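# Six arms hang a marquee roof on its post spikes

## Task

Arm feet on the tabletop, scene frame, metres, heading counter-clockwise from +x in degrees: arm1 at x=+0.29 y=+0.65 z=+0.72 heading -102; arm2 at x=-0.22 y=+0.65 z=+0.72 heading -85; arm3 at x=-0.31 y=-0.65 z=+0.72 heading +99; arm4 at x=+0.24 y=-0.65 z=+0.72 heading +83; arm5 at x=-0.70 y=-0.07 z=+0.72 heading +8; arm6 at x=+0.70 y=+0.08 z=+0.72 heading +166. Put the marquee roof onto the posts so that every post's spike goes through one corner eyelet, pushed fully down, with the knobs facing up, and the centre of the roof sags freely without resting on anything. Then open the grippers and pull the arms away; it only counts if the roof stays hung without any robot holding it. Do not disturb anything else on the table: each other object that is shifted, left leaning or knocked over lowers the score, and pushing a rigid object out of the work area fails the task.

## Robot and tools

Setup: six identical i2rt Big YAM arms named arm1 to arm6, each with six revolute joints, a two-finger gripper and a wrist camera (arm1_cam_wrist ... arm6_cam_wrist). Two fixed room cameras, cam_high and cam_low, also give views. The hand reaches roughly 1.0 m from the joint-1 axis. Occasionally an outside nudge may move a loose object.

Frame: a single scene frame for everything, origin on the floor, +z upward. The 'hand' point sits halfway between the fingertips; its z axis runs along the fingers and the fingers close along its y axis. Foot locations are the approximate ones listed in the task; no result line prints them.

Tool execute_actions: arguments are 'actions', a list holding exactly one action object or none, and optional 'cameras'. The action object is keyed by robot name; each robot entry holds 'joints', an object of absolute joint targets (not offsets), keyed by joint name. Each arm has its own separate entry; you may name any subset of joints. Units and ranges: joint1_rad -2.879 to 2.879 (base yaw, positive counter-clockwise seen from above, 0 means unfolding along the foot's heading); joint2_rad 0 to 3.141 (shoulder, 0 is upper arm pointing back roughly level, increasing lifts it up then forward); joint3_rad 0 to 3.019 (elbow, 0 is folded, increasing opens); joint4_rad -1.692 to 1.57 (hand pitch, positive tips fingers up); joint5_rad -1.57 to 1.57 (hand side swing, positive toward the arm's right); joint6_rad -2.094 to 2.094 (hand roll, positive clockwise viewed from behind the hand); gripper_m 0 to 0.093 metres of fingertip gap. Done tolerances: ±0.045, ±0.14, ±0.09, ±0.055, ±0.03, ±0.035 rad and ±0.003 m. Out-of-range values or unknown keys reject the whole call with no motion. All named motions start together and finish independently; joints move at different speeds so the hand can sweep a wide arc. One action lasts at most 15 s. Omitted joints or arms may still be driving toward earlier targets. 'cameras' takes names from the listed set or 'all'; omitted/null means all, [] means no images. The 'pictures' line lists image order. An empty action list just reports state and images.

Tool wait: 'seconds' 0 to 10; nothing new commanded, returns the same report. Its seconds count toward robot time until all arms are still.

Tool zoom_image: 'camera' plus 'region' [x0, y0, x1, y1] in pixels of that camera's most recent full image, origin top-left, at most 504 by 504.

Tool finished_scene: 'scene' integer 1 or 2; ends that scene permanently after the last command is held, reports success and gives the next scene's task. Replying with no tool call ends everything. If resuming from a summary, first send an empty execute_actions to learn the current scene and task.

Reading results: joint_status tells how each commanded joint of the last accepted action ended. 'off_target' means it stopped short and may keep pushing. After 'contact_stop' or 'time_out' the joint holds where it rested, though a timed-out joint may keep a target up to 0.375, 0.375, 0.113, 0.225, 0.075, 0.3 rad (joints 1-6) from its position and resume if freed; on_its_own lists such joints, and 'held at' there is the target, not the position. Send a joint its reported position to relieve pushing. 'joint command not followed' (often with a 'cause:' line) means a safety check blocked that arm's joint targets (gripper targets still run); those joints show 'not_followed' and the arm may retry them on later actions. A stop in one call cancels later execute_actions, wait and finished_scene calls in the same reply. Tiny target changes may produce no motion; a loaded joint may sag.

Hazards: arms do not stop on contact and can press hard. A hard squeeze between two arms fails and ends the run; a hard hit may too. The anti-collision check can be late and ignores fingers, gripper housings and wrist cameras, and no line reports arm-to-arm contact. Contact through a held or loose object is fine. Avoid drops, slips, slams and heavy pushing. Motors heat while holding loads, even during thinking; MOTOR HOT appears from 85 °C, and at 100 °C the arm goes limp (OVER-TEMPERATURE FAULT, 'limit_stop_at_motor_heat' in joint_status; resend targets afterwards). Heat partly carries into the next scene.



Cameras: calibration lines give K, distortion D and T_world_to_cam (scene frame to camera) in OpenCV convention; wrist cameras are fisheye 504x504, room cameras pinhole+radial 896x504. Real poses can differ by up to about 2.3° and 9 mm for room cameras; wrist camera poses derive from joint readings and can be further off. Results list cameras whose numbers changed.

Each tool is called after "Emit:" in YAML: its name, and indented under it one key for each argument.

## Session

Emit:
execute_actions:
  actions: []

Scene clock: 0.00 s.
arm1.joint_positions: joint1_rad=+0.257 joint2_rad=+0.413 joint3_rad=+0.552 joint4_rad=-1.252 joint5_rad=+0.204 joint6_rad=-0.384 gripper_m=+0.095
arm1.joint_status: not commanded
arm1.hand: x=+0.2727 y=+0.4590 z=+0.9414 quat_wxyz=(-0.054, -0.523, -0.817, +0.239) (m; scene frame)
arm2.joint_positions: joint1_rad=-0.357 joint2_rad=+0.519 joint3_rad=+0.405 joint4_rad=-0.989 joint5_rad=-0.262 joint6_rad=+0.293 gripper_m=+0.094
arm2.joint_status: not commanded
arm2.hand: x=-0.2397 y=+0.4331 z=+0.9350 quat_wxyz=(-0.256, -0.834, -0.482, +0.074) (m; scene frame)
arm3.joint_positions: joint1_rad=+0.117 joint2_rad=+0.333 joint3_rad=+0.661 joint4_rad=-1.408 joint5_rad=+0.301 joint6_rad=+0.513 gripper_m=+0.095
arm3.joint_status: not commanded
arm3.hand: x=-0.3024 y=-0.4832 z=+0.9746 quat_wxyz=(-0.228, +0.561, -0.778, -0.167) (m; scene frame)
arm4.joint_positions: joint1_rad=-0.201 joint2_rad=+0.473 joint3_rad=+0.473 joint4_rad=-1.093 joint5_rad=-0.142 joint6_rad=-0.533 gripper_m=+0.094
arm4.joint_status: not commanded
arm4.hand: x=+0.2789 y=-0.4437 z=+0.9236 quat_wxyz=(-0.197, +0.772, -0.584, -0.158) (m; scene frame)
arm5.joint_positions: joint1_rad=+0.396 joint2_rad=+0.404 joint3_rad=+0.603 joint4_rad=-1.295 joint5_rad=+0.099 joint6_rad=+0.239 gripper_m=+0.095
arm5.joint_status: not commanded
arm5.hand: x=-0.5349 y=+0.0145 z=+0.9299 quat_wxyz=(-0.241, +0.145, -0.959, -0.048) (m; scene frame)
arm6.joint_positions: joint1_rad=-0.302 joint2_rad=+0.499 joint3_rad=+0.439 joint4_rad=-1.058 joint5_rad=-0.311 joint6_rad=-0.197 gripper_m=+0.094
arm6.joint_status: not commanded
arm6.hand: x=+0.4948 y=+0.1463 z=+0.9510 quat_wxyz=(+0.058, +0.955, -0.141, -0.254) (m; scene frame)
pictures: arm1_cam_wrist, arm2_cam_wrist, arm3_cam_wrist, arm4_cam_wrist, arm5_cam_wrist, arm6_cam_wrist, cam_high, cam_low
Images, in order (width x height): arm1_cam_wrist 504x504, arm2_cam_wrist 504x504, arm3_cam_wrist 504x504, arm4_cam_wrist 504x504, arm5_cam_wrist 504x504, arm6_cam_wrist 504x504, cam_high 896x504, cam_low 896x504.

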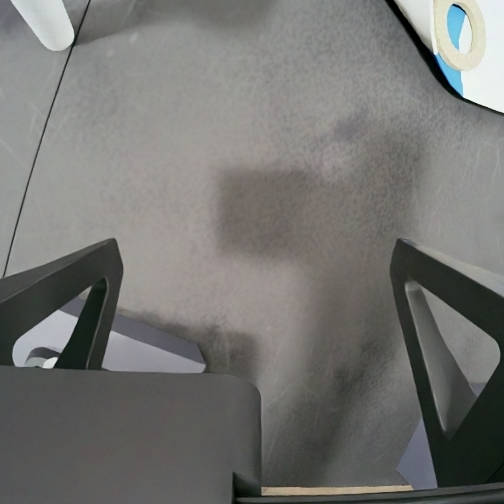

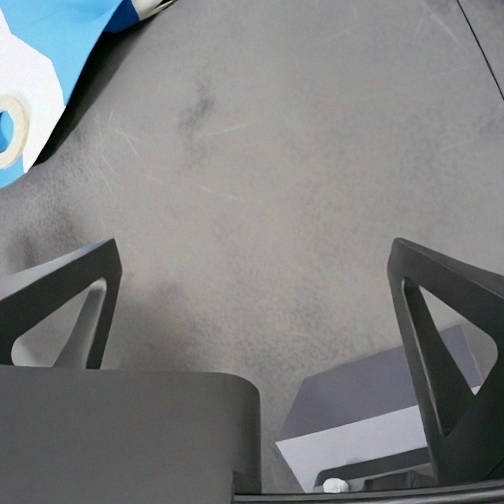

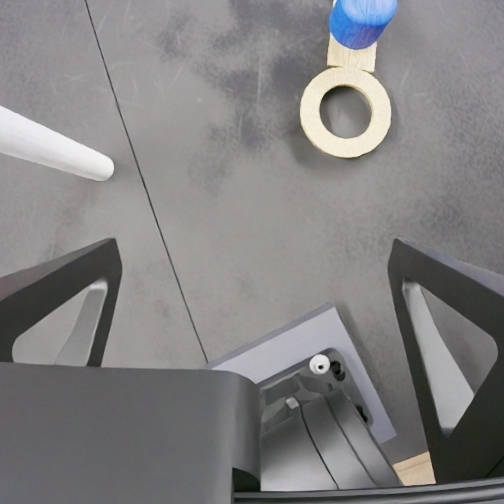

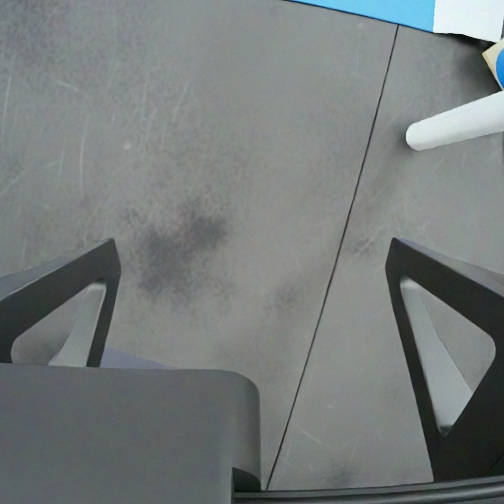

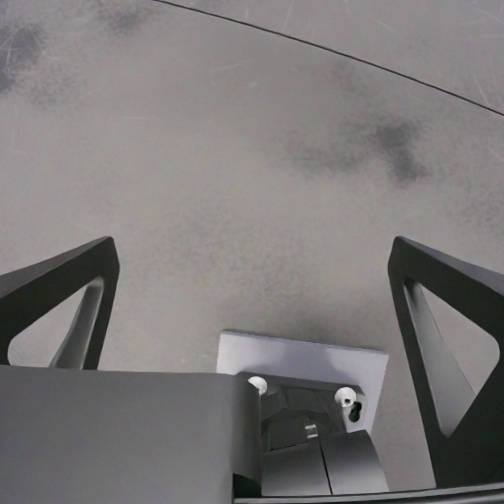

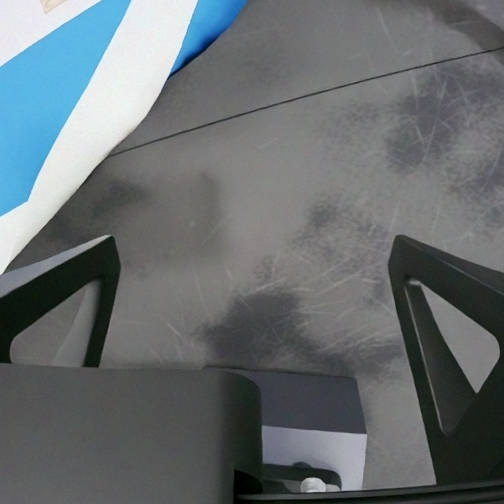

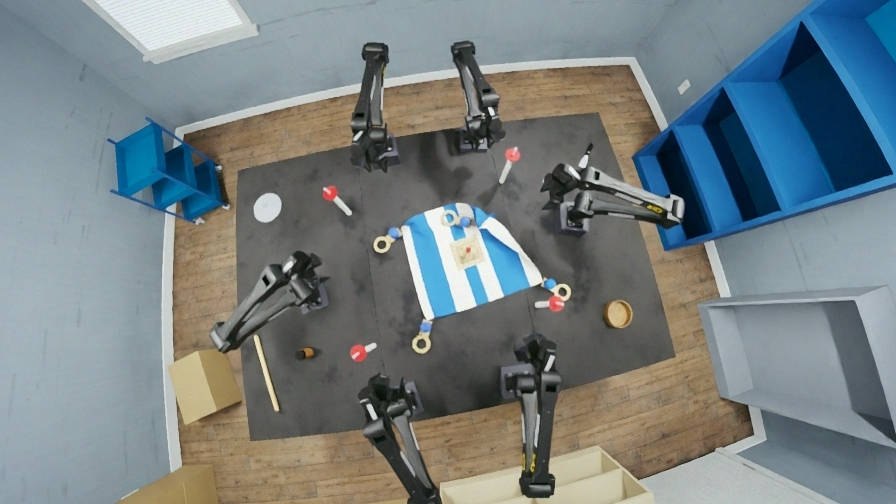

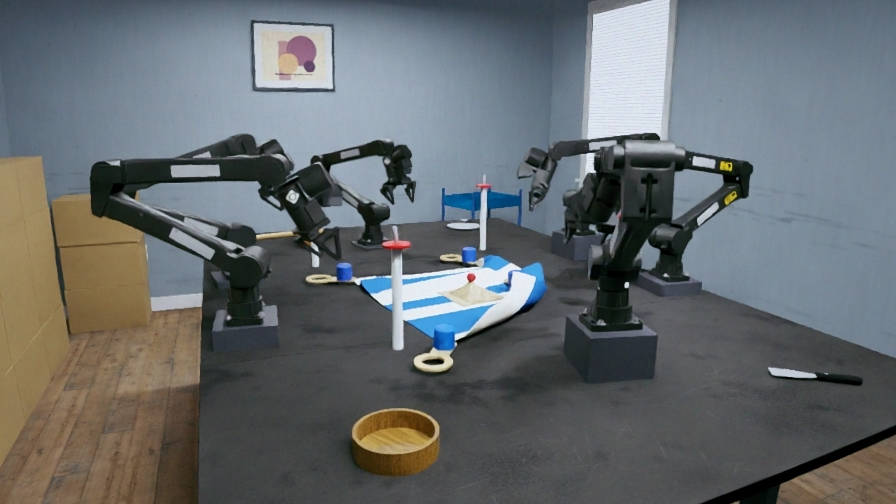

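Emit:
execute_actions:
  actions:
    - {"arm3":{"joints":{"joint1_rad":-0.63,"joint2_rad":1.0,"joint3_rad":0.9,"joint4_rad":-1.47,"joint5_rad":0,"joint6_rad":0}},"arm2":{"joints":{"joint1_rad":0,"joint2_rad":1.5,"joint3_rad":1.2,"joint4_rad":-1.27,"joint5_rad":0,"joint6_rad":0}},"arm4":{"joints":{"joint1_rad":-0.3,"joint2_rad":1.0,"joint3_rad":1.3,"joint4_rad":-1.5,"joint5_rad":0,"joint6_rad":0}}}
  cameras: ["cam_high","arm3_cam_wrist"]

Scene clock: 2.80 s.
arm1.joint_positions: joint1_rad=+0.257 joint2_rad=+0.413 joint3_rad=+0.552 joint4_rad=-1.252 joint5_rad=+0.204 joint6_rad=-0.384 gripper_m=+0.095
arm1.joint_status: not commanded
arm1.hand: x=+0.2727 y=+0.4590 z=+0.9414 quat_wxyz=(-0.054, -0.523, -0.817, +0.239) (m; scene frame)
arm2.joint_positions: joint1_rad=-0.007 joint2_rad=+1.508 joint3_rad=+1.149 joint4_rad=-1.257 joint5_rad=-0.003 joint6_rad=+0.014 gripper_m=+0.094
arm2.joint_status: all done
arm2.hand: x=-0.1966 y=+0.2394 z=+0.9500 quat_wxyz=(+0.012, -0.692, -0.722, -0.013) (m; scene frame)
arm3.joint_positions: joint1_rad=-0.625 joint2_rad=+1.003 joint3_rad=+0.875 joint4_rad=-1.459 joint5_rad=+0.004 joint6_rad=+0.017 gripper_m=+0.095
arm3.joint_status: all done
arm3.hand: x=-0.1943 y=-0.4287 z=+0.9352 quat_wxyz=(+0.005, +0.513, -0.858, +0.004) (m; scene frame)
arm4.joint_positions: joint1_rad=-0.291 joint2_rad=+0.995 joint3_rad=+1.257 joint4_rad=-1.488 joint5_rad=-0.003 joint6_rad=-0.015 gripper_m=+0.094
arm4.joint_status: all done
arm4.hand: x=+0.3643 y=-0.3528 z=+1.1293 quat_wxyz=(-0.141, +0.557, -0.812, -0.104) (m; scene frame)
arm5.joint_positions: joint1_rad=+0.396 joint2_rad=+0.404 joint3_rad=+0.603 joint4_rad=-1.295 joint5_rad=+0.099 joint6_rad=+0.239 gripper_m=+0.095
arm5.joint_status: not commanded
arm5.hand: x=-0.5349 y=+0.0145 z=+0.9299 quat_wxyz=(-0.241, +0.145, -0.959, -0.048) (m; scene frame)
arm6.joint_positions: joint1_rad=-0.302 joint2_rad=+0.499 joint3_rad=+0.439 joint4_rad=-1.058 joint5_rad=-0.311 joint6_rad=-0.197 gripper_m=+0.094
arm6.joint_status: not commanded
arm6.hand: x=+0.4948 y=+0.1463 z=+0.9510 quat_wxyz=(+0.058, +0.955, -0.141, -0.254) (m; scene frame)
pictures: arm3_cam_wrist, cam_high
camera_calibration (this result's frames):
arm3_cam_wrist: T_world_to_cam=[[0.881594, -0.471972, 0.00585728, -0.0400862], [-0.380823, -0.703896, 0.599587, -0.933683], [-0.278865, -0.530823, -0.800288, 0.588713], [0, 0, 0, 1]] pos_world=[-0.156056, -0.363632, 1.0312]
Images, in order (width x height): arm3_cam_wrist 504x504, cam_high 896x504.

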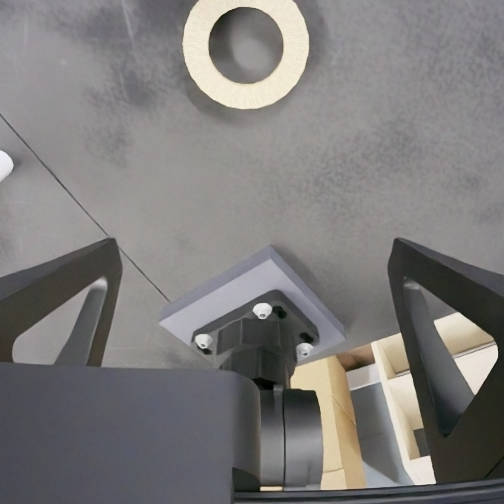

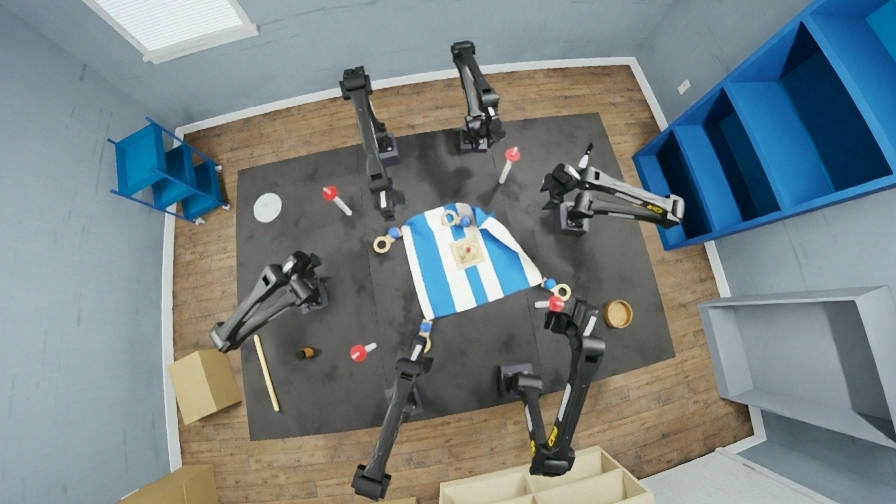

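Emit:
execute_actions:
  actions:
    - {"arm3":{"joints":{"joint1_rad":-0.66,"joint2_rad":1.42,"joint3_rad":0.8,"joint4_rad":-0.95}},"arm2":{"joints":{"joint1_rad":-0.06,"joint2_rad":1.68,"joint3_rad":1.09,"joint4_rad":-0.98}},"arm1":{"joints":{"joint1_rad":-0.09,"joint2_rad":1.7,"joint3_rad":1.13,"joint4_rad":-1.0,"joint5_rad":0,"joint6_rad":0}},"arm6":{"joints":{"joint1_rad":1.29,"joint2_rad":1.42,"joint3_rad":0.82,"joint4_rad":-0.97,"joint5_rad":0,"joint6_rad":0}},"arm4":{"joints":{"joint1_rad":0,"joint2_rad":0.5,"joint3_rad":0.6}}}
  cameras: ["arm1_cam_wrist","arm2_cam_wrist","arm3_cam_wrist","arm6_cam_wrist"]

Scene clock: 5.97 s.
arm1.joint_positions: joint1_rad=-0.089 joint2_rad=+1.694 joint3_rad=+1.110 joint4_rad=-1.002 joint5_rad=+0.003 joint6_rad=-0.013 gripper_m=+0.095
arm1.joint_status: all done
arm1.hand: x=+0.1770 y=+0.2138 z=+0.8014 quat_wxyz=(+0.008, -0.786, -0.618, -0.007) (m; scene frame)
arm2.joint_positions: joint1_rad=-0.056 joint2_rad=+1.690 joint3_rad=+1.078 joint4_rad=-0.995 joint5_rad=-0.001 joint6_rad=+0.014 gripper_m=+0.094
arm2.joint_status: all done
arm2.hand: x=-0.2170 y=+0.2125 z=+0.8504 quat_wxyz=(+0.010, -0.709, -0.705, -0.011) (m; scene frame)
arm3.joint_positions: joint1_rad=-0.652 joint2_rad=+1.420 joint3_rad=+0.811 joint4_rad=-0.963 joint5_rad=+0.003 joint6_rad=+0.016 gripper_m=+0.095
arm3.joint_status: all done
arm3.hand: x=-0.1431 y=-0.3485 z=+0.7942 quat_wxyz=(-0.001, +0.502, -0.865, +0.000) (m; scene frame)
arm4.joint_positions: joint1_rad=-0.011 joint2_rad=+0.507 joint3_rad=+0.605 joint4_rad=-1.493 joint5_rad=-0.001 joint6_rad=-0.014 gripper_m=+0.094
arm4.joint_status: all done
arm4.hand: x=+0.2568 y=-0.5058 z=+0.9452 quat_wxyz=(-0.066, +0.672, -0.734, -0.067) (m; scene frame)
arm5.joint_positions: joint1_rad=+0.396 joint2_rad=+0.404 joint3_rad=+0.603 joint4_rad=-1.295 joint5_rad=+0.099 joint6_rad=+0.239 gripper_m=+0.095
arm5.joint_status: not commanded
arm5.hand: x=-0.5349 y=+0.0145 z=+0.9299 quat_wxyz=(-0.241, +0.145, -0.959, -0.048) (m; scene frame)
arm6.joint_positions: joint1_rad=+1.291 joint2_rad=+1.412 joint3_rad=+0.802 joint4_rad=-0.972 joint5_rad=-0.001 joint6_rad=-0.007 gripper_m=+0.094
arm6.joint_status: all done
arm6.hand: x=+0.5253 y=-0.2113 z=+0.8679 quat_wxyz=(+0.003, +0.868, +0.497, +0.011) (m; scene frame)
pictures: arm1_cam_wrist, arm2_cam_wrist, arm3_cam_wrist, arm6_cam_wrist
camera_calibration (this result's frames):
arm1_cam_wrist: T_world_to_cam=[[-0.972035, 0.234565, -0.0112485, 0.132171], [0.181327, 0.78013, 0.598763, -0.674163], [0.149224, 0.579979, -0.800847, 0.612773], [0, 0, 0, 1]] pos_world=[0.159279, 0.139536, 0.895889]
arm2_cam_wrist: T_world_to_cam=[[-0.999719, -0.00304175, -0.023527, -0.19415], [-0.0166018, 0.798125, 0.602263, -0.673984], [0.0169456, 0.602484, -0.797951, 0.671824], [0, 0, 0, 1]] pos_world=[-0.216669, 0.13257, 0.937431]
arm3_cam_wrist: T_world_to_cam=[[0.869003, -0.49478, 0.00516305, -0.0557562], [-0.402744, -0.701219, 0.588294, -0.766388], [-0.287455, -0.513309, -0.808631, 0.544261], [0, 0, 0, 1]] pos_world=[-0.103755, -0.285619, 0.891256]
arm6_cam_wrist: T_world_to_cam=[[-0.862131, 0.506206, -0.0220628, 0.577784], [0.395479, 0.699493, 0.595236, -0.572462], [0.316744, 0.504445, -0.803248, 0.762832], [0, 0, 0, 1]] pos_world=[0.482899, -0.276851, 0.966241]
Images, in order (width x height): arm1_cam_wrist 504x504, arm2_cam_wrist 504x504, arm3_cam_wrist 504x504, arm6_cam_wrist 504x504.

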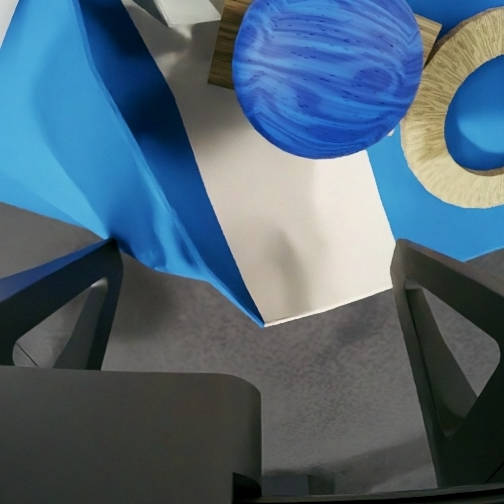

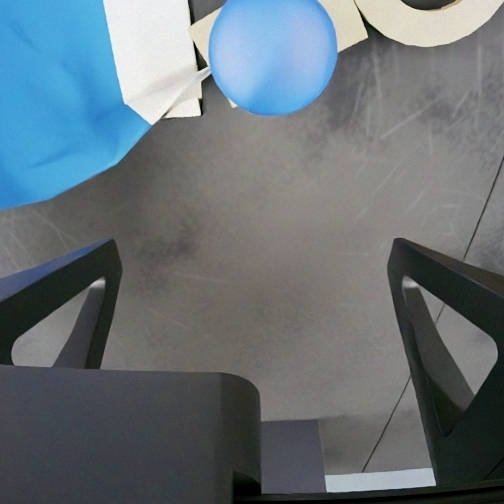

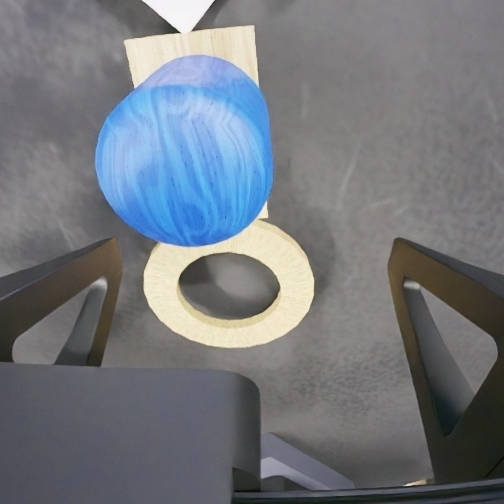

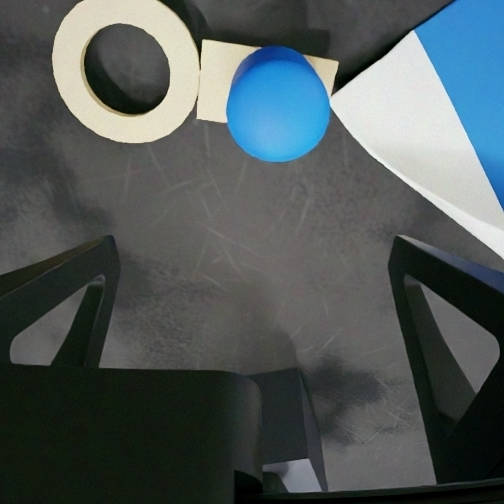

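Emit:
execute_actions:
  actions:
    - {"arm3":{"joints":{"joint1_rad":-0.59,"joint2_rad":1.57,"joint3_rad":0.87,"joint4_rad":-0.87}},"arm2":{"joints":{"joint1_rad":-0.08,"joint2_rad":1.92,"joint3_rad":1.12,"joint4_rad":-0.8}},"arm1":{"joints":{"joint1_rad":-0.135,"joint2_rad":1.87,"joint3_rad":1.22,"joint4_rad":-0.94}},"arm6":{"joints":{"joint1_rad":1.26,"joint2_rad":1.67,"joint3_rad":0.76,"joint4_rad":-0.67}}}
  cameras: ["arm1_cam_wrist","arm2_cam_wrist","arm3_cam_wrist","arm6_cam_wrist"]

Scene clock: 7.90 s.
arm1.joint_positions: joint1_rad=-0.135 joint2_rad=+1.845 joint3_rad=+1.198 joint4_rad=-0.951 joint5_rad=-0.003 joint6_rad=-0.012 gripper_m=+0.095
arm1.joint_status: all done
arm1.hand: x=+0.1468 y=+0.1836 z=+0.7603 quat_wxyz=(+0.009, -0.801, -0.599, -0.013) (m; scene frame)
arm2.joint_positions: joint1_rad=-0.069 joint2_rad=+1.929 joint3_rad=+1.096 joint4_rad=-0.815 joint5_rad=-0.001 joint6_rad=+0.013 gripper_m=+0.094
arm2.joint_status: all done
arm2.hand: x=-0.2227 y=+0.1936 z=+0.7511 quat_wxyz=(+0.024, -0.713, -0.700, -0.025) (m; scene frame)
arm3.joint_positions: joint1_rad=-0.592 joint2_rad=+1.572 joint3_rad=+0.837 joint4_rad=-0.881 joint5_rad=+0.003 joint6_rad=+0.016 gripper_m=+0.095
arm3.joint_status: all done
arm3.hand: x=-0.1541 y=-0.3228 z=+0.7511 quat_wxyz=(+0.017, +0.528, -0.849, +0.011) (m; scene frame)
arm4.joint_positions: joint1_rad=-0.011 joint2_rad=+0.507 joint3_rad=+0.605 joint4_rad=-1.493 joint5_rad=-0.001 joint6_rad=-0.014 gripper_m=+0.094
arm4.joint_status: not commanded
arm4.hand: x=+0.2568 y=-0.5058 z=+0.9452 quat_wxyz=(-0.066, +0.672, -0.734, -0.067) (m; scene frame)
arm5.joint_positions: joint1_rad=+0.396 joint2_rad=+0.404 joint3_rad=+0.603 joint4_rad=-1.295 joint5_rad=+0.099 joint6_rad=+0.239 gripper_m=+0.095
arm5.joint_status: not commanded
arm5.hand: x=-0.5349 y=+0.0145 z=+0.9299 quat_wxyz=(-0.241, +0.145, -0.959, -0.048) (m; scene frame)
arm6.joint_positions: joint1_rad=+1.266 joint2_rad=+1.666 joint3_rad=+0.738 joint4_rad=-0.695 joint5_rad=-0.001 joint6_rad=-0.007 gripper_m=+0.094
arm6.joint_status: all done
arm6.hand: x=+0.5185 y=-0.2086 z=+0.7668 quat_wxyz=(-0.007, +0.874, +0.486, +0.030) (m; scene frame)
pictures: arm1_cam_wrist, arm2_cam_wrist, arm3_cam_wrist, arm6_cam_wrist
camera_calibration (this result's frames):
arm1_cam_wrist: T_world_to_cam=[[-0.95969, 0.280552, -0.0169205, 0.103458], [0.212942, 0.765067, 0.607724, -0.629228], [0.183443, 0.579624, -0.793968, 0.591691], [0, 0, 0, 1]] pos_world=[0.124735, 0.109418, 0.853931]
arm2_cam_wrist: T_world_to_cam=[[-0.999673, 0.0101039, -0.023487, -0.204841], [-0.00709035, 0.773025, 0.634336, -0.616298], [0.0245653, 0.634295, -0.772701, 0.580635], [0, 0, 0, 1]] pos_world=[-0.223407, 0.11019, 0.834786]
arm3_cam_wrist: T_world_to_cam=[[0.897537, -0.440903, 0.00561378, -0.0118164], [-0.348308, -0.701121, 0.622182, -0.744445], [-0.270386, -0.560387, -0.782852, 0.487523], [0, 0, 0, 1]] pos_world=[-0.116871, -0.253954, 0.844905]
arm6_cam_wrist: T_world_to_cam=[[-0.848738, 0.528348, -0.0221791, 0.566062], [0.399064, 0.667447, 0.628699, -0.545761], [0.346975, 0.52475, -0.777333, 0.651152], [0, 0, 0, 1]] pos_world=[0.472298, -0.276503, 0.861835]
Images, in order (width x height): arm1_cam_wrist 504x504, arm2_cam_wrist 504x504, arm3_cam_wrist 504x504, arm6_cam_wrist 504x504.

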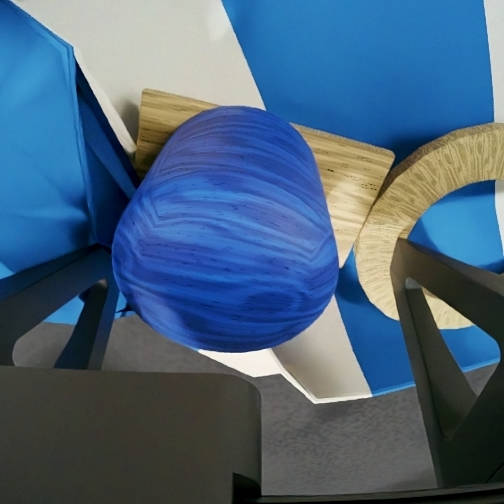

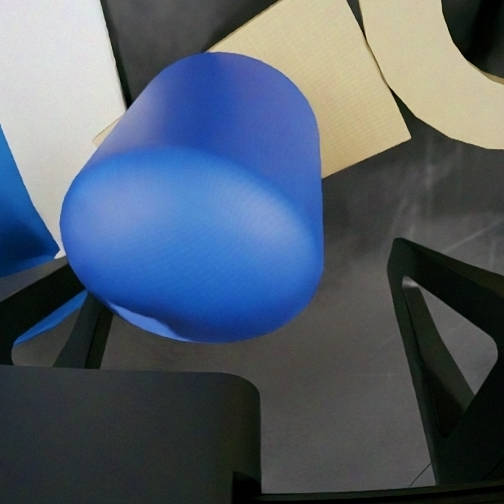

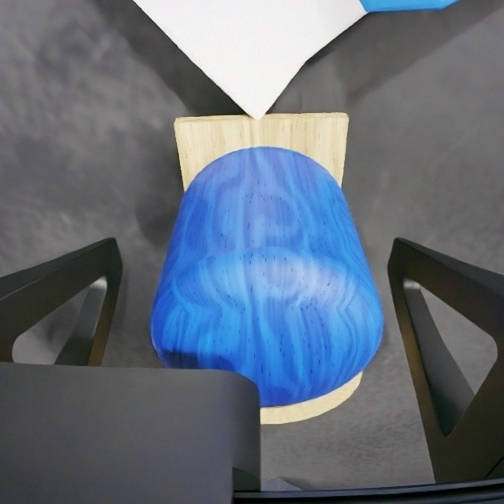

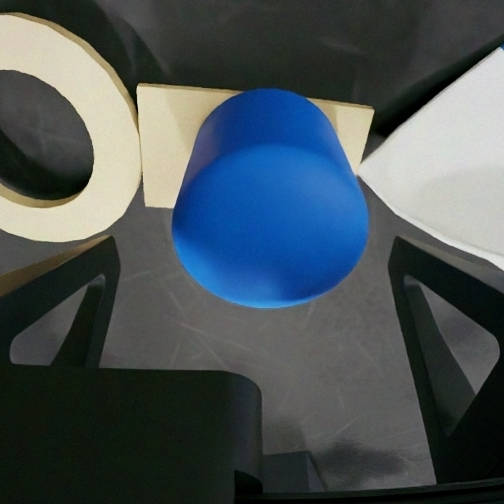

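Emit:
execute_actions:
  actions:
    - {"arm2":{"joints":{"joint2_rad":1.97,"joint3_rad":1.15}},"arm6":{"joints":{"joint2_rad":1.74,"joint3_rad":0.79,"joint4_rad":-0.65}},"arm1":{"joints":{"joint2_rad":1.87,"joint3_rad":1.22}}}
  cameras: []

Emit:
execute_actions:
  actions:
    - {"arm2":{"joints":{"gripper_m":0.03}},"arm6":{"joints":{"gripper_m":0.03}},"arm1":{"joints":{"gripper_m":0.03}},"arm3":{"joints":{"gripper_m":0.03}}}
  cameras: ["arm1_cam_wrist","arm2_cam_wrist","arm3_cam_wrist","arm6_cam_wrist","cam_low"]

Scene clock: 8.97 s.
arm1.joint_positions: joint1_rad=-0.135 joint2_rad=+1.845 joint3_rad=+1.198 joint4_rad=-0.951 joint5_rad=-0.003 joint6_rad=-0.012 gripper_m=+0.095
arm1.joint_status: all done
arm1.hand: x=+0.1468 y=+0.1836 z=+0.7603 quat_wxyz=(+0.009, -0.801, -0.599, -0.013) (m; scene frame)
arm2.joint_positions: joint1_rad=-0.069 joint2_rad=+1.953 joint3_rad=+1.116 joint4_rad=-0.815 joint5_rad=-0.001 joint6_rad=+0.013 gripper_m=+0.094
arm2.joint_status: all done
arm2.hand: x=-0.2227 y=+0.1874 z=+0.7455 quat_wxyz=(+0.025, -0.713, -0.700, -0.026) (m; scene frame)
arm3.joint_positions: joint1_rad=-0.592 joint2_rad=+1.572 joint3_rad=+0.837 joint4_rad=-0.881 joint5_rad=+0.003 joint6_rad=+0.016 gripper_m=+0.095
arm3.joint_status: not commanded
arm3.hand: x=-0.1541 y=-0.3228 z=+0.7511 quat_wxyz=(+0.017, +0.528, -0.849, +0.011) (m; scene frame)
arm4.joint_positions: joint1_rad=-0.011 joint2_rad=+0.507 joint3_rad=+0.605 joint4_rad=-1.493 joint5_rad=-0.001 joint6_rad=-0.014 gripper_m=+0.094
arm4.joint_status: not commanded
arm4.hand: x=+0.2568 y=-0.5058 z=+0.9452 quat_wxyz=(-0.066, +0.672, -0.734, -0.067) (m; scene frame)
arm5.joint_positions: joint1_rad=+0.396 joint2_rad=+0.404 joint3_rad=+0.603 joint4_rad=-1.295 joint5_rad=+0.099 joint6_rad=+0.239 gripper_m=+0.095
arm5.joint_status: not commanded
arm5.hand: x=-0.5349 y=+0.0145 z=+0.9299 quat_wxyz=(-0.241, +0.145, -0.959, -0.048) (m; scene frame)
arm6.joint_positions: joint1_rad=+1.266 joint2_rad=+1.722 joint3_rad=+0.758 joint4_rad=-0.660 joint5_rad=-0.001 joint6_rad=-0.007 gripper_m=+0.094
arm6.joint_status: all done
arm6.hand: x=+0.5138 y=-0.2163 z=+0.7523 quat_wxyz=(-0.008, +0.874, +0.486, +0.030) (m; scene frame)
pictures: none
No camera images: the call's "cameras" was empty. Leave "cameras" out to get every camera's image.

Scene clock: 9.60 s.
arm1.joint_positions: joint1_rad=-0.135 joint2_rad=+1.843 joint3_rad=+1.206 joint4_rad=-0.950 joint5_rad=-0.007 joint6_rad=-0.006 gripper_m=+0.044
arm1.joint_status: gripper_m off_target (ended at +0.044, target +0.030)
arm1.hand: x=+0.1466 y=+0.1793 z=+0.7634 quat_wxyz=(+0.004, -0.802, -0.597, -0.010) (m; scene frame)
arm2.joint_positions: joint1_rad=-0.069 joint2_rad=+1.953 joint3_rad=+1.117 joint4_rad=-0.813 joint5_rad=-0.002 joint6_rad=+0.013 gripper_m=+0.041
arm2.joint_status: gripper_m off_target (ended at +0.041, target +0.030)
arm2.hand: x=-0.2227 y=+0.1862 z=+0.7457 quat_wxyz=(+0.024, -0.713, -0.700, -0.025) (m; scene frame)
arm3.joint_positions: joint1_rad=-0.592 joint2_rad=+1.572 joint3_rad=+0.837 joint4_rad=-0.881 joint5_rad=+0.002 joint6_rad=+0.016 gripper_m=+0.048
arm3.joint_status: gripper_m off_target (ended at +0.048, target +0.030)
arm3.hand: x=-0.1542 y=-0.3227 z=+0.7511 quat_wxyz=(+0.017, +0.528, -0.849, +0.011) (m; scene frame)
arm4.joint_positions: joint1_rad=-0.011 joint2_rad=+0.507 joint3_rad=+0.605 joint4_rad=-1.493 joint5_rad=-0.001 joint6_rad=-0.014 gripper_m=+0.094
arm4.joint_status: not commanded
arm4.hand: x=+0.2568 y=-0.5058 z=+0.9452 quat_wxyz=(-0.066, +0.672, -0.734, -0.067) (m; scene frame)
arm5.joint_positions: joint1_rad=+0.396 joint2_rad=+0.404 joint3_rad=+0.603 joint4_rad=-1.295 joint5_rad=+0.099 joint6_rad=+0.239 gripper_m=+0.095
arm5.joint_status: not commanded
arm5.hand: x=-0.5349 y=+0.0145 z=+0.9299 quat_wxyz=(-0.241, +0.145, -0.959, -0.048) (m; scene frame)
arm6.joint_positions: joint1_rad=+1.264 joint2_rad=+1.722 joint3_rad=+0.758 joint4_rad=-0.660 joint5_rad=+0.001 joint6_rad=-0.007 gripper_m=+0.048
arm6.joint_status: gripper_m off_target (ended at +0.048, target +0.030)
arm6.hand: x=+0.5128 y=-0.2156 z=+0.7523 quat_wxyz=(-0.009, +0.874, +0.485, +0.030) (m; scene frame)
pictures: arm1_cam_wrist, arm2_cam_wrist, arm3_cam_wrist, arm6_cam_wrist, cam_low
camera_calibration (this result's frames):
arm1_cam_wrist: T_world_to_cam=[[-0.958139, 0.285545, -0.0208456, 0.10643], [0.216668, 0.770763, 0.599148, -0.622845], [0.187151, 0.569551, -0.800367, 0.602873], [0, 0, 0, 1]] pos_world=[0.124097, 0.106309, 0.857914]
arm2_cam_wrist: T_world_to_cam=[[-0.99967, 0.00936049, -0.0239218, -0.204401], [-0.00793172, 0.773264, 0.634034, -0.607204], [0.0244327, 0.634015, -0.772935, 0.581384], [0, 0, 0, 1]] pos_world=[-0.223355, 0.102837, 0.82947]
arm3_cam_wrist: T_world_to_cam=[[0.89769, -0.440606, 0.00445478, -0.0106296], [-0.347422, -0.701546, 0.622199, -0.744461], [-0.271019, -0.560089, -0.782846, 0.487516], [0, 0, 0, 1]] pos_world=[-0.116973, -0.253904, 0.8449]
arm6_cam_wrist: T_world_to_cam=[[-0.847654, 0.53019, -0.0195072, 0.562463], [0.401501, 0.665075, 0.62966, -0.532128], [0.346813, 0.525902, -0.776626, 0.645314], [0, 0, 0, 1]] pos_world=[0.466621, -0.283679, 0.847199]
Images, in order (width x height): arm1_cam_wrist 504x504, arm2_cam_wrist 504x504, arm3_cam_wrist 504x504, arm6_cam_wrist 504x504, cam_low 896x504.

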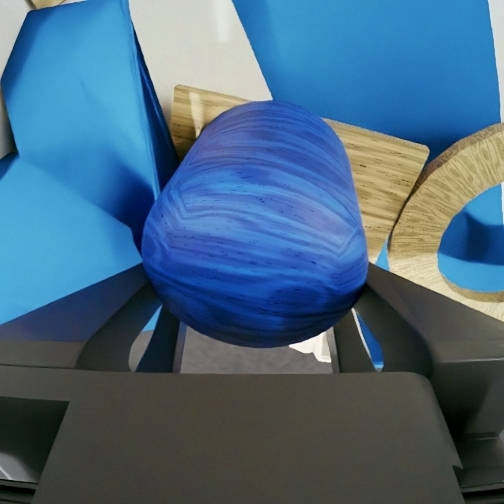

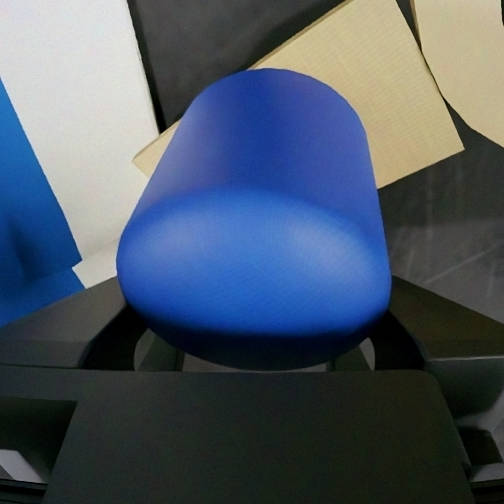

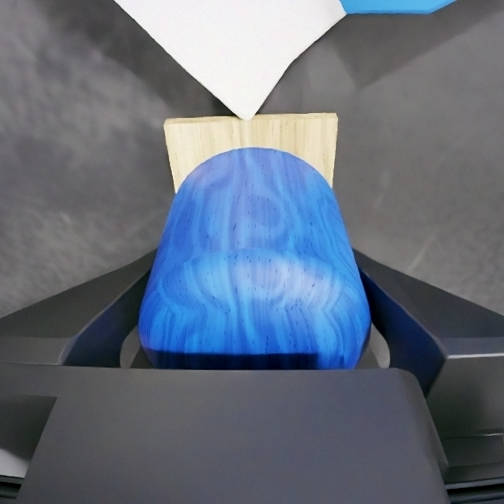

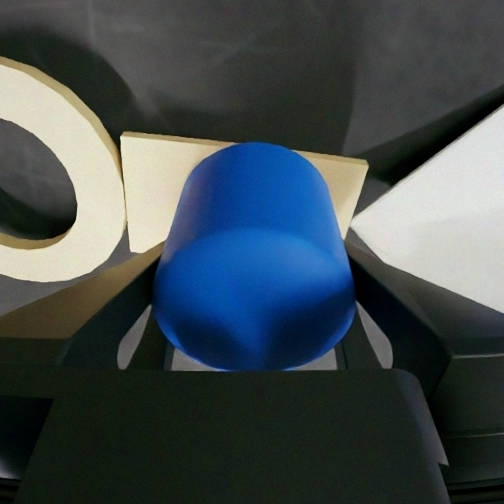

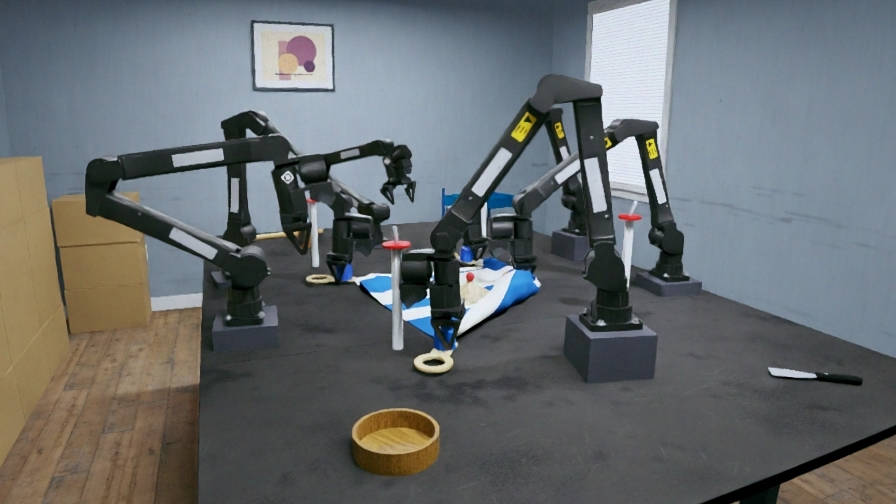

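Emit:
execute_actions:
  actions:
    - {"arm3":{"joints":{"joint2_rad":1.24,"joint3_rad":1.36,"joint4_rad":-1.68}},"arm6":{"joints":{"joint2_rad":1.6,"joint3_rad":1.66,"joint4_rad":-1.63}},"arm2":{"joints":{"joint2_rad":1.45,"joint3_rad":1.53,"joint4_rad":-1.65}},"arm1":{"joints":{"joint2_rad":1.35,"joint3_rad":1.44,"joint4_rad":-1.66}}}
  cameras: ["cam_low"]

Emit:
execute_actions:
  actions:
    - {"arm3":{"joints":{"joint1_rad":0.07}},"arm6":{"joints":{"joint1_rad":1.13}},"arm2":{"joints":{"joint1_rad":-0.52}},"arm1":{"joints":{"joint1_rad":0.26}}}
  cameras: ["arm1_cam_wrist","arm2_cam_wrist","arm3_cam_wrist","arm6_cam_wrist","cam_low","cam_high"]

Scene clock: 13.47 s.
arm1.joint_positions: joint1_rad=-0.135 joint2_rad=+1.356 joint3_rad=+1.417 joint4_rad=-1.643 joint5_rad=-0.001 joint6_rad=-0.006 gripper_m=+0.044
arm1.joint_status: all done
arm1.hand: x=+0.1766 y=+0.2798 z=+1.0526 quat_wxyz=(+0.005, -0.802, -0.597, -0.006) (m; scene frame)
arm2.joint_positions: joint1_rad=-0.069 joint2_rad=+1.472 joint3_rad=+1.517 joint4_rad=-1.626 joint5_rad=-0.003 joint6_rad=+0.013 gripper_m=+0.041
arm2.joint_status: all done
arm2.hand: x=-0.2225 y=+0.2211 z=+1.1028 quat_wxyz=(-0.001, -0.713, -0.701, -0.002) (m; scene frame)
arm3.joint_positions: joint1_rad=-0.598 joint2_rad=+1.258 joint3_rad=+1.325 joint4_rad=-1.637 joint5_rad=+0.010 joint6_rad=+0.018 gripper_m=+0.048
arm3.joint_status: all done
arm3.hand: x=-0.1555 y=-0.3358 z=+1.0352 quat_wxyz=(-0.004, +0.524, -0.852, +0.002) (m; scene frame)
arm4.joint_positions: joint1_rad=-0.011 joint2_rad=+0.507 joint3_rad=+0.605 joint4_rad=-1.493 joint5_rad=-0.001 joint6_rad=-0.014 gripper_m=+0.094
arm4.joint_status: not commanded
arm4.hand: x=+0.2568 y=-0.5058 z=+0.9452 quat_wxyz=(-0.066, +0.672, -0.734, -0.067) (m; scene frame)
arm5.joint_positions: joint1_rad=+0.396 joint2_rad=+0.404 joint3_rad=+0.603 joint4_rad=-1.295 joint5_rad=+0.099 joint6_rad=+0.239 gripper_m=+0.095
arm5.joint_status: not commanded
arm5.hand: x=-0.5349 y=+0.0145 z=+0.9299 quat_wxyz=(-0.241, +0.145, -0.959, -0.048) (m; scene frame)
arm6.joint_positions: joint1_rad=+1.260 joint2_rad=+1.713 joint3_rad=+0.967 joint4_rad=-1.668 joint5_rad=+0.030 joint6_rad=-0.003 gripper_m=+0.048
arm6.joint_status: joint3_rad time_out (moved +0.210 of +0.902); the others done
arm6.on_its_own: joint3_rad reads +0.967 and still pushes toward +1.081 since a time_out (your +1.660 is given up)
arm6.hand: x=+0.5649 y=-0.1189 z=+0.8909 quat_wxyz=(-0.203, +0.794, +0.447, +0.358) (m; scene frame)
pictures: cam_low
Images, in order (width x height): cam_low 896x504.

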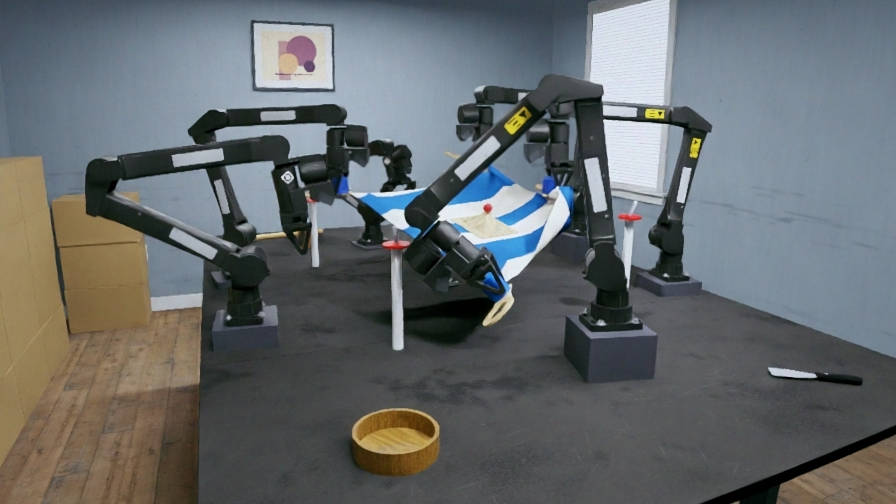

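not run: a stop came earlier in this reply.

Emit:
execute_actions:
  actions:
    - {"arm6":{"joints":{"joint1_rad":1.1,"joint2_rad":1.75,"joint3_rad":1.4,"joint4_rad":-1.22}}}
  cameras: ["cam_low","cam_high"]

Scene clock: 16.13 s.
arm1.joint_positions: joint1_rad=-0.135 joint2_rad=+1.356 joint3_rad=+1.417 joint4_rad=-1.647 joint5_rad=+0.000 joint6_rad=-0.004 gripper_m=+0.044
arm1.joint_status: not commanded
arm1.hand: x=+0.1769 y=+0.2808 z=+1.0526 quat_wxyz=(+0.006, -0.803, -0.596, -0.007) (m; scene frame)
arm2.joint_positions: joint1_rad=-0.069 joint2_rad=+1.472 joint3_rad=+1.517 joint4_rad=-1.631 joint5_rad=-0.002 joint6_rad=+0.013 gripper_m=+0.041
arm2.joint_status: not commanded
arm2.hand: x=-0.2226 y=+0.2224 z=+1.1030 quat_wxyz=(+0.001, -0.713, -0.701, -0.003) (m; scene frame)
arm3.joint_positions: joint1_rad=-0.598 joint2_rad=+1.255 joint3_rad=+1.325 joint4_rad=-1.660 joint5_rad=+0.001 joint6_rad=+0.013 gripper_m=+0.048
arm3.joint_status: not commanded
arm3.hand: x=-0.1597 y=-0.3406 z=+1.0363 quat_wxyz=(+0.007, +0.527, -0.850, +0.004) (m; scene frame)
arm4.joint_positions: joint1_rad=-0.011 joint2_rad=+0.507 joint3_rad=+0.605 joint4_rad=-1.493 joint5_rad=-0.001 joint6_rad=-0.014 gripper_m=+0.094
arm4.joint_status: not commanded
arm4.hand: x=+0.2568 y=-0.5058 z=+0.9452 quat_wxyz=(-0.066, +0.672, -0.734, -0.067) (m; scene frame)
arm5.joint_positions: joint1_rad=+0.396 joint2_rad=+0.404 joint3_rad=+0.603 joint4_rad=-1.295 joint5_rad=+0.099 joint6_rad=+0.239 gripper_m=+0.095
arm5.joint_status: not commanded
arm5.hand: x=-0.5349 y=+0.0145 z=+0.9299 quat_wxyz=(-0.241, +0.145, -0.959, -0.048) (m; scene frame)
arm6.joint_positions: joint1_rad=+1.075 joint2_rad=+1.791 joint3_rad=+1.303 joint4_rad=-1.301 joint5_rad=+0.041 joint6_rad=-0.063 gripper_m=+0.049
arm6.joint_status: joint3_rad time_out (moved +0.336 of +0.433); joint4_rad time_out (moved +0.367 of +0.448); the others done
arm6.on_its_own: joint3_rad reads +1.303 and still pushes toward +1.400 since a time_out; joint4_rad reads -1.301 and still pushes toward -1.220 since a time_out
arm6.hand: x=+0.3819 y=-0.2463 z=+0.8814 quat_wxyz=(-0.055, +0.898, +0.426, +0.100) (m; scene frame)
pictures: cam_high, cam_low
Images, in order (width x height): cam_high 896x504, cam_low 896x504.

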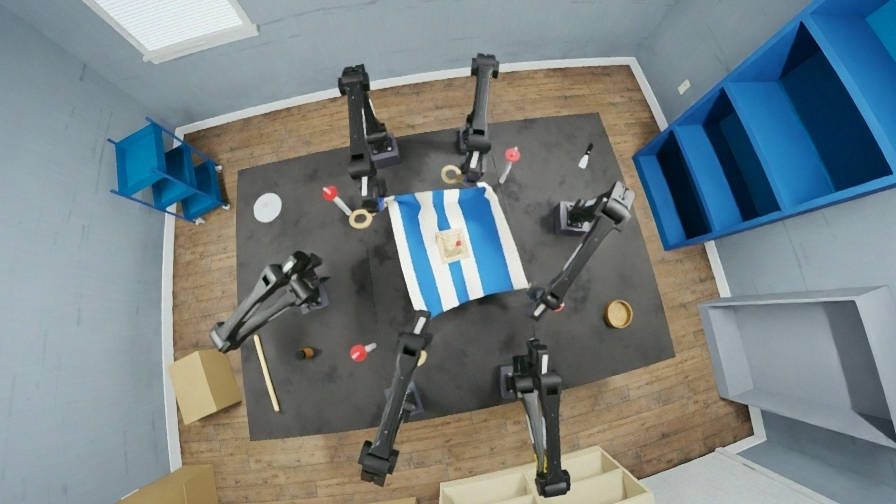

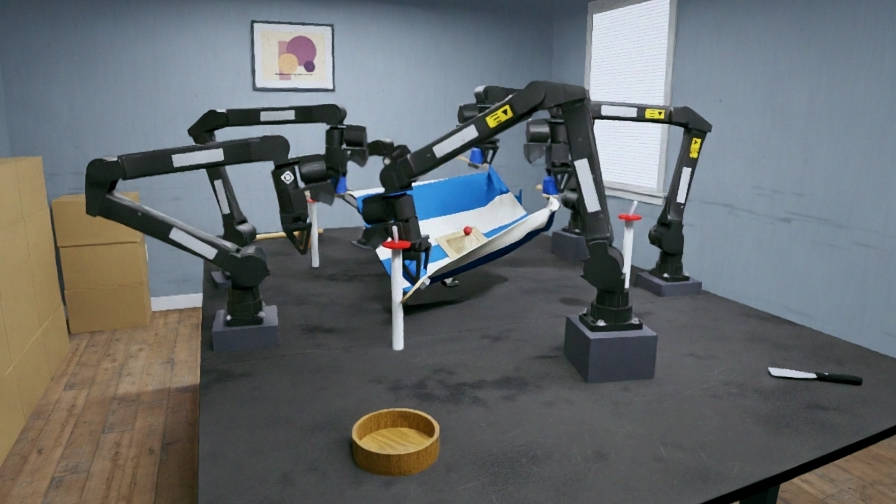

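Emit:
execute_actions:
  actions:
    - {"arm6":{"joints":{"joint1_rad":0.8,"joint3_rad":1.3,"joint4_rad":-1.2}}}
  cameras: []

Emit:
execute_actions:
  actions:
    - {"arm6":{"joints":{"joint2_rad":1.6,"joint3_rad":1.66,"joint4_rad":-1.63}}}
  cameras: ["cam_low","cam_high","arm6_cam_wrist"]

Scene clock: 17.77 s.
arm1.joint_positions: joint1_rad=-0.135 joint2_rad=+1.356 joint3_rad=+1.417 joint4_rad=-1.647 joint5_rad=+0.000 joint6_rad=-0.004 gripper_m=+0.044
arm1.joint_status: not commanded
arm1.hand: x=+0.1769 y=+0.2808 z=+1.0526 quat_wxyz=(+0.006, -0.803, -0.596, -0.007) (m; scene frame)
arm2.joint_positions: joint1_rad=-0.069 joint2_rad=+1.472 joint3_rad=+1.517 joint4_rad=-1.631 joint5_rad=-0.002 joint6_rad=+0.013 gripper_m=+0.041
arm2.joint_status: not commanded
arm2.hand: x=-0.2226 y=+0.2224 z=+1.1030 quat_wxyz=(+0.001, -0.713, -0.701, -0.003) (m; scene frame)
arm3.joint_positions: joint1_rad=-0.598 joint2_rad=+1.255 joint3_rad=+1.325 joint4_rad=-1.660 joint5_rad=+0.001 joint6_rad=+0.013 gripper_m=+0.048
arm3.joint_status: not commanded
arm3.hand: x=-0.1597 y=-0.3406 z=+1.0363 quat_wxyz=(+0.007, +0.527, -0.850, +0.004) (m; scene frame)
arm4.joint_positions: joint1_rad=-0.011 joint2_rad=+0.507 joint3_rad=+0.605 joint4_rad=-1.493 joint5_rad=-0.001 joint6_rad=-0.014 gripper_m=+0.094
arm4.joint_status: not commanded
arm4.hand: x=+0.2568 y=-0.5058 z=+0.9452 quat_wxyz=(-0.066, +0.672, -0.734, -0.067) (m; scene frame)
arm5.joint_positions: joint1_rad=+0.396 joint2_rad=+0.404 joint3_rad=+0.603 joint4_rad=-1.295 joint5_rad=+0.099 joint6_rad=+0.239 gripper_m=+0.095
arm5.joint_status: not commanded
arm5.hand: x=-0.5349 y=+0.0145 z=+0.9299 quat_wxyz=(-0.241, +0.145, -0.959, -0.048) (m; scene frame)
arm6.joint_positions: joint1_rad=+0.804 joint2_rad=+1.775 joint3_rad=+1.279 joint4_rad=-1.208 joint5_rad=+0.000 joint6_rad=-0.011 gripper_m=+0.049
arm6.joint_status: all done
arm6.hand: x=+0.2988 y=-0.1627 z=+0.8755 quat_wxyz=(-0.014, +0.959, +0.275, +0.072) (m; scene frame)
pictures: none
No camera images: the call's "cameras" was empty. Leave "cameras" out to get every camera's image.

Scene clock: 19.00 s.
arm1.joint_positions: joint1_rad=-0.135 joint2_rad=+1.356 joint3_rad=+1.417 joint4_rad=-1.649 joint5_rad=+0.000 joint6_rad=-0.004 gripper_m=+0.044
arm1.joint_status: not commanded
arm1.hand: x=+0.1771 y=+0.2813 z=+1.0526 quat_wxyz=(+0.007, -0.803, -0.596, -0.008) (m; scene frame)
arm2.joint_positions: joint1_rad=-0.069 joint2_rad=+1.472 joint3_rad=+1.517 joint4_rad=-1.631 joint5_rad=-0.002 joint6_rad=+0.013 gripper_m=+0.041
arm2.joint_status: not commanded
arm2.hand: x=-0.2226 y=+0.2224 z=+1.1030 quat_wxyz=(+0.001, -0.713, -0.701, -0.003) (m; scene frame)
arm3.joint_positions: joint1_rad=-0.598 joint2_rad=+1.255 joint3_rad=+1.325 joint4_rad=-1.660 joint5_rad=+0.001 joint6_rad=+0.012 gripper_m=+0.048
arm3.joint_status: not commanded
arm3.hand: x=-0.1597 y=-0.3406 z=+1.0363 quat_wxyz=(+0.007, +0.527, -0.850, +0.004) (m; scene frame)
arm4.joint_positions: joint1_rad=-0.011 joint2_rad=+0.507 joint3_rad=+0.605 joint4_rad=-1.493 joint5_rad=-0.001 joint6_rad=-0.014 gripper_m=+0.094
arm4.joint_status: not commanded
arm4.hand: x=+0.2568 y=-0.5058 z=+0.9452 quat_wxyz=(-0.066, +0.672, -0.734, -0.067) (m; scene frame)
arm5.joint_positions: joint1_rad=+0.396 joint2_rad=+0.404 joint3_rad=+0.603 joint4_rad=-1.295 joint5_rad=+0.099 joint6_rad=+0.239 gripper_m=+0.095
arm5.joint_status: not commanded
arm5.hand: x=-0.5349 y=+0.0145 z=+0.9299 quat_wxyz=(-0.241, +0.145, -0.959, -0.048) (m; scene frame)
arm6.joint_positions: joint1_rad=+0.804 joint2_rad=+1.585 joint3_rad=+1.627 joint4_rad=-1.619 joint5_rad=+0.000 joint6_rad=-0.011 gripper_m=+0.049
arm6.joint_status: all done
arm6.hand: x=+0.2895 y=-0.1658 z=+1.0919 quat_wxyz=(+0.003, +0.961, +0.275, +0.010) (m; scene frame)
pictures: arm6_cam_wrist, cam_high, cam_low
camera_calibration (this result's frames):
arm6_cam_wrist: T_world_to_cam=[[-0.528499, 0.848773, -0.0165358, 0.310577], [0.676041, 0.432567, 0.596535, -0.771324], [0.513475, 0.30409, -0.802417, 0.903473], [0, 0, 0, 1]] pos_world=[0.221675, -0.204697, 1.19022]
Images, in order (width x height): arm6_cam_wrist 504x504, cam_high 896x504, cam_low 896x504.

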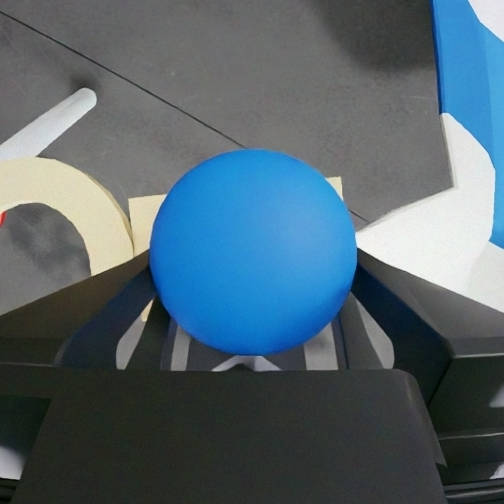

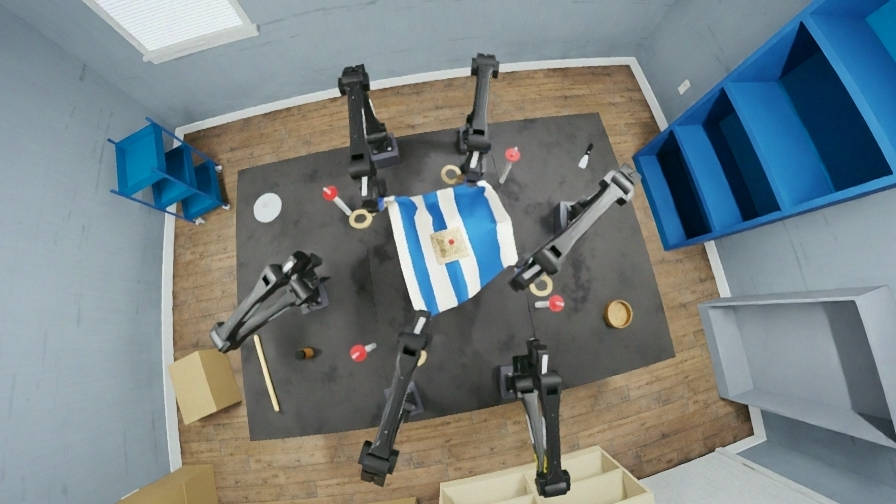

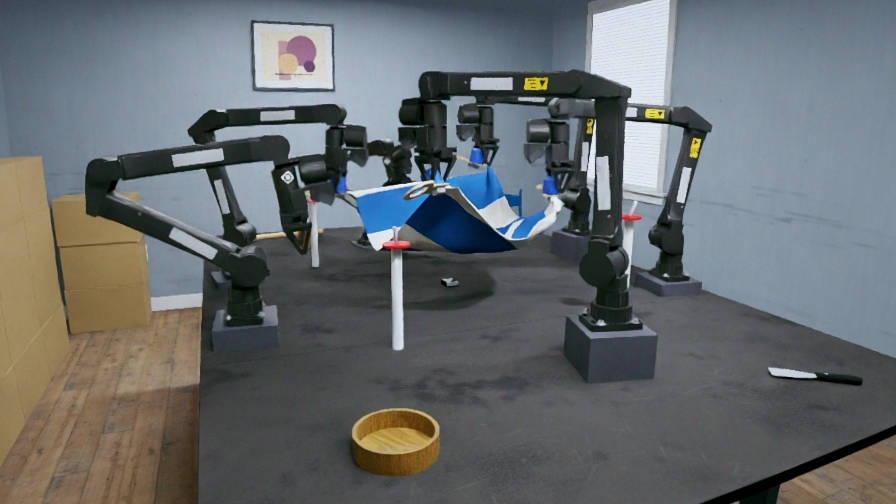

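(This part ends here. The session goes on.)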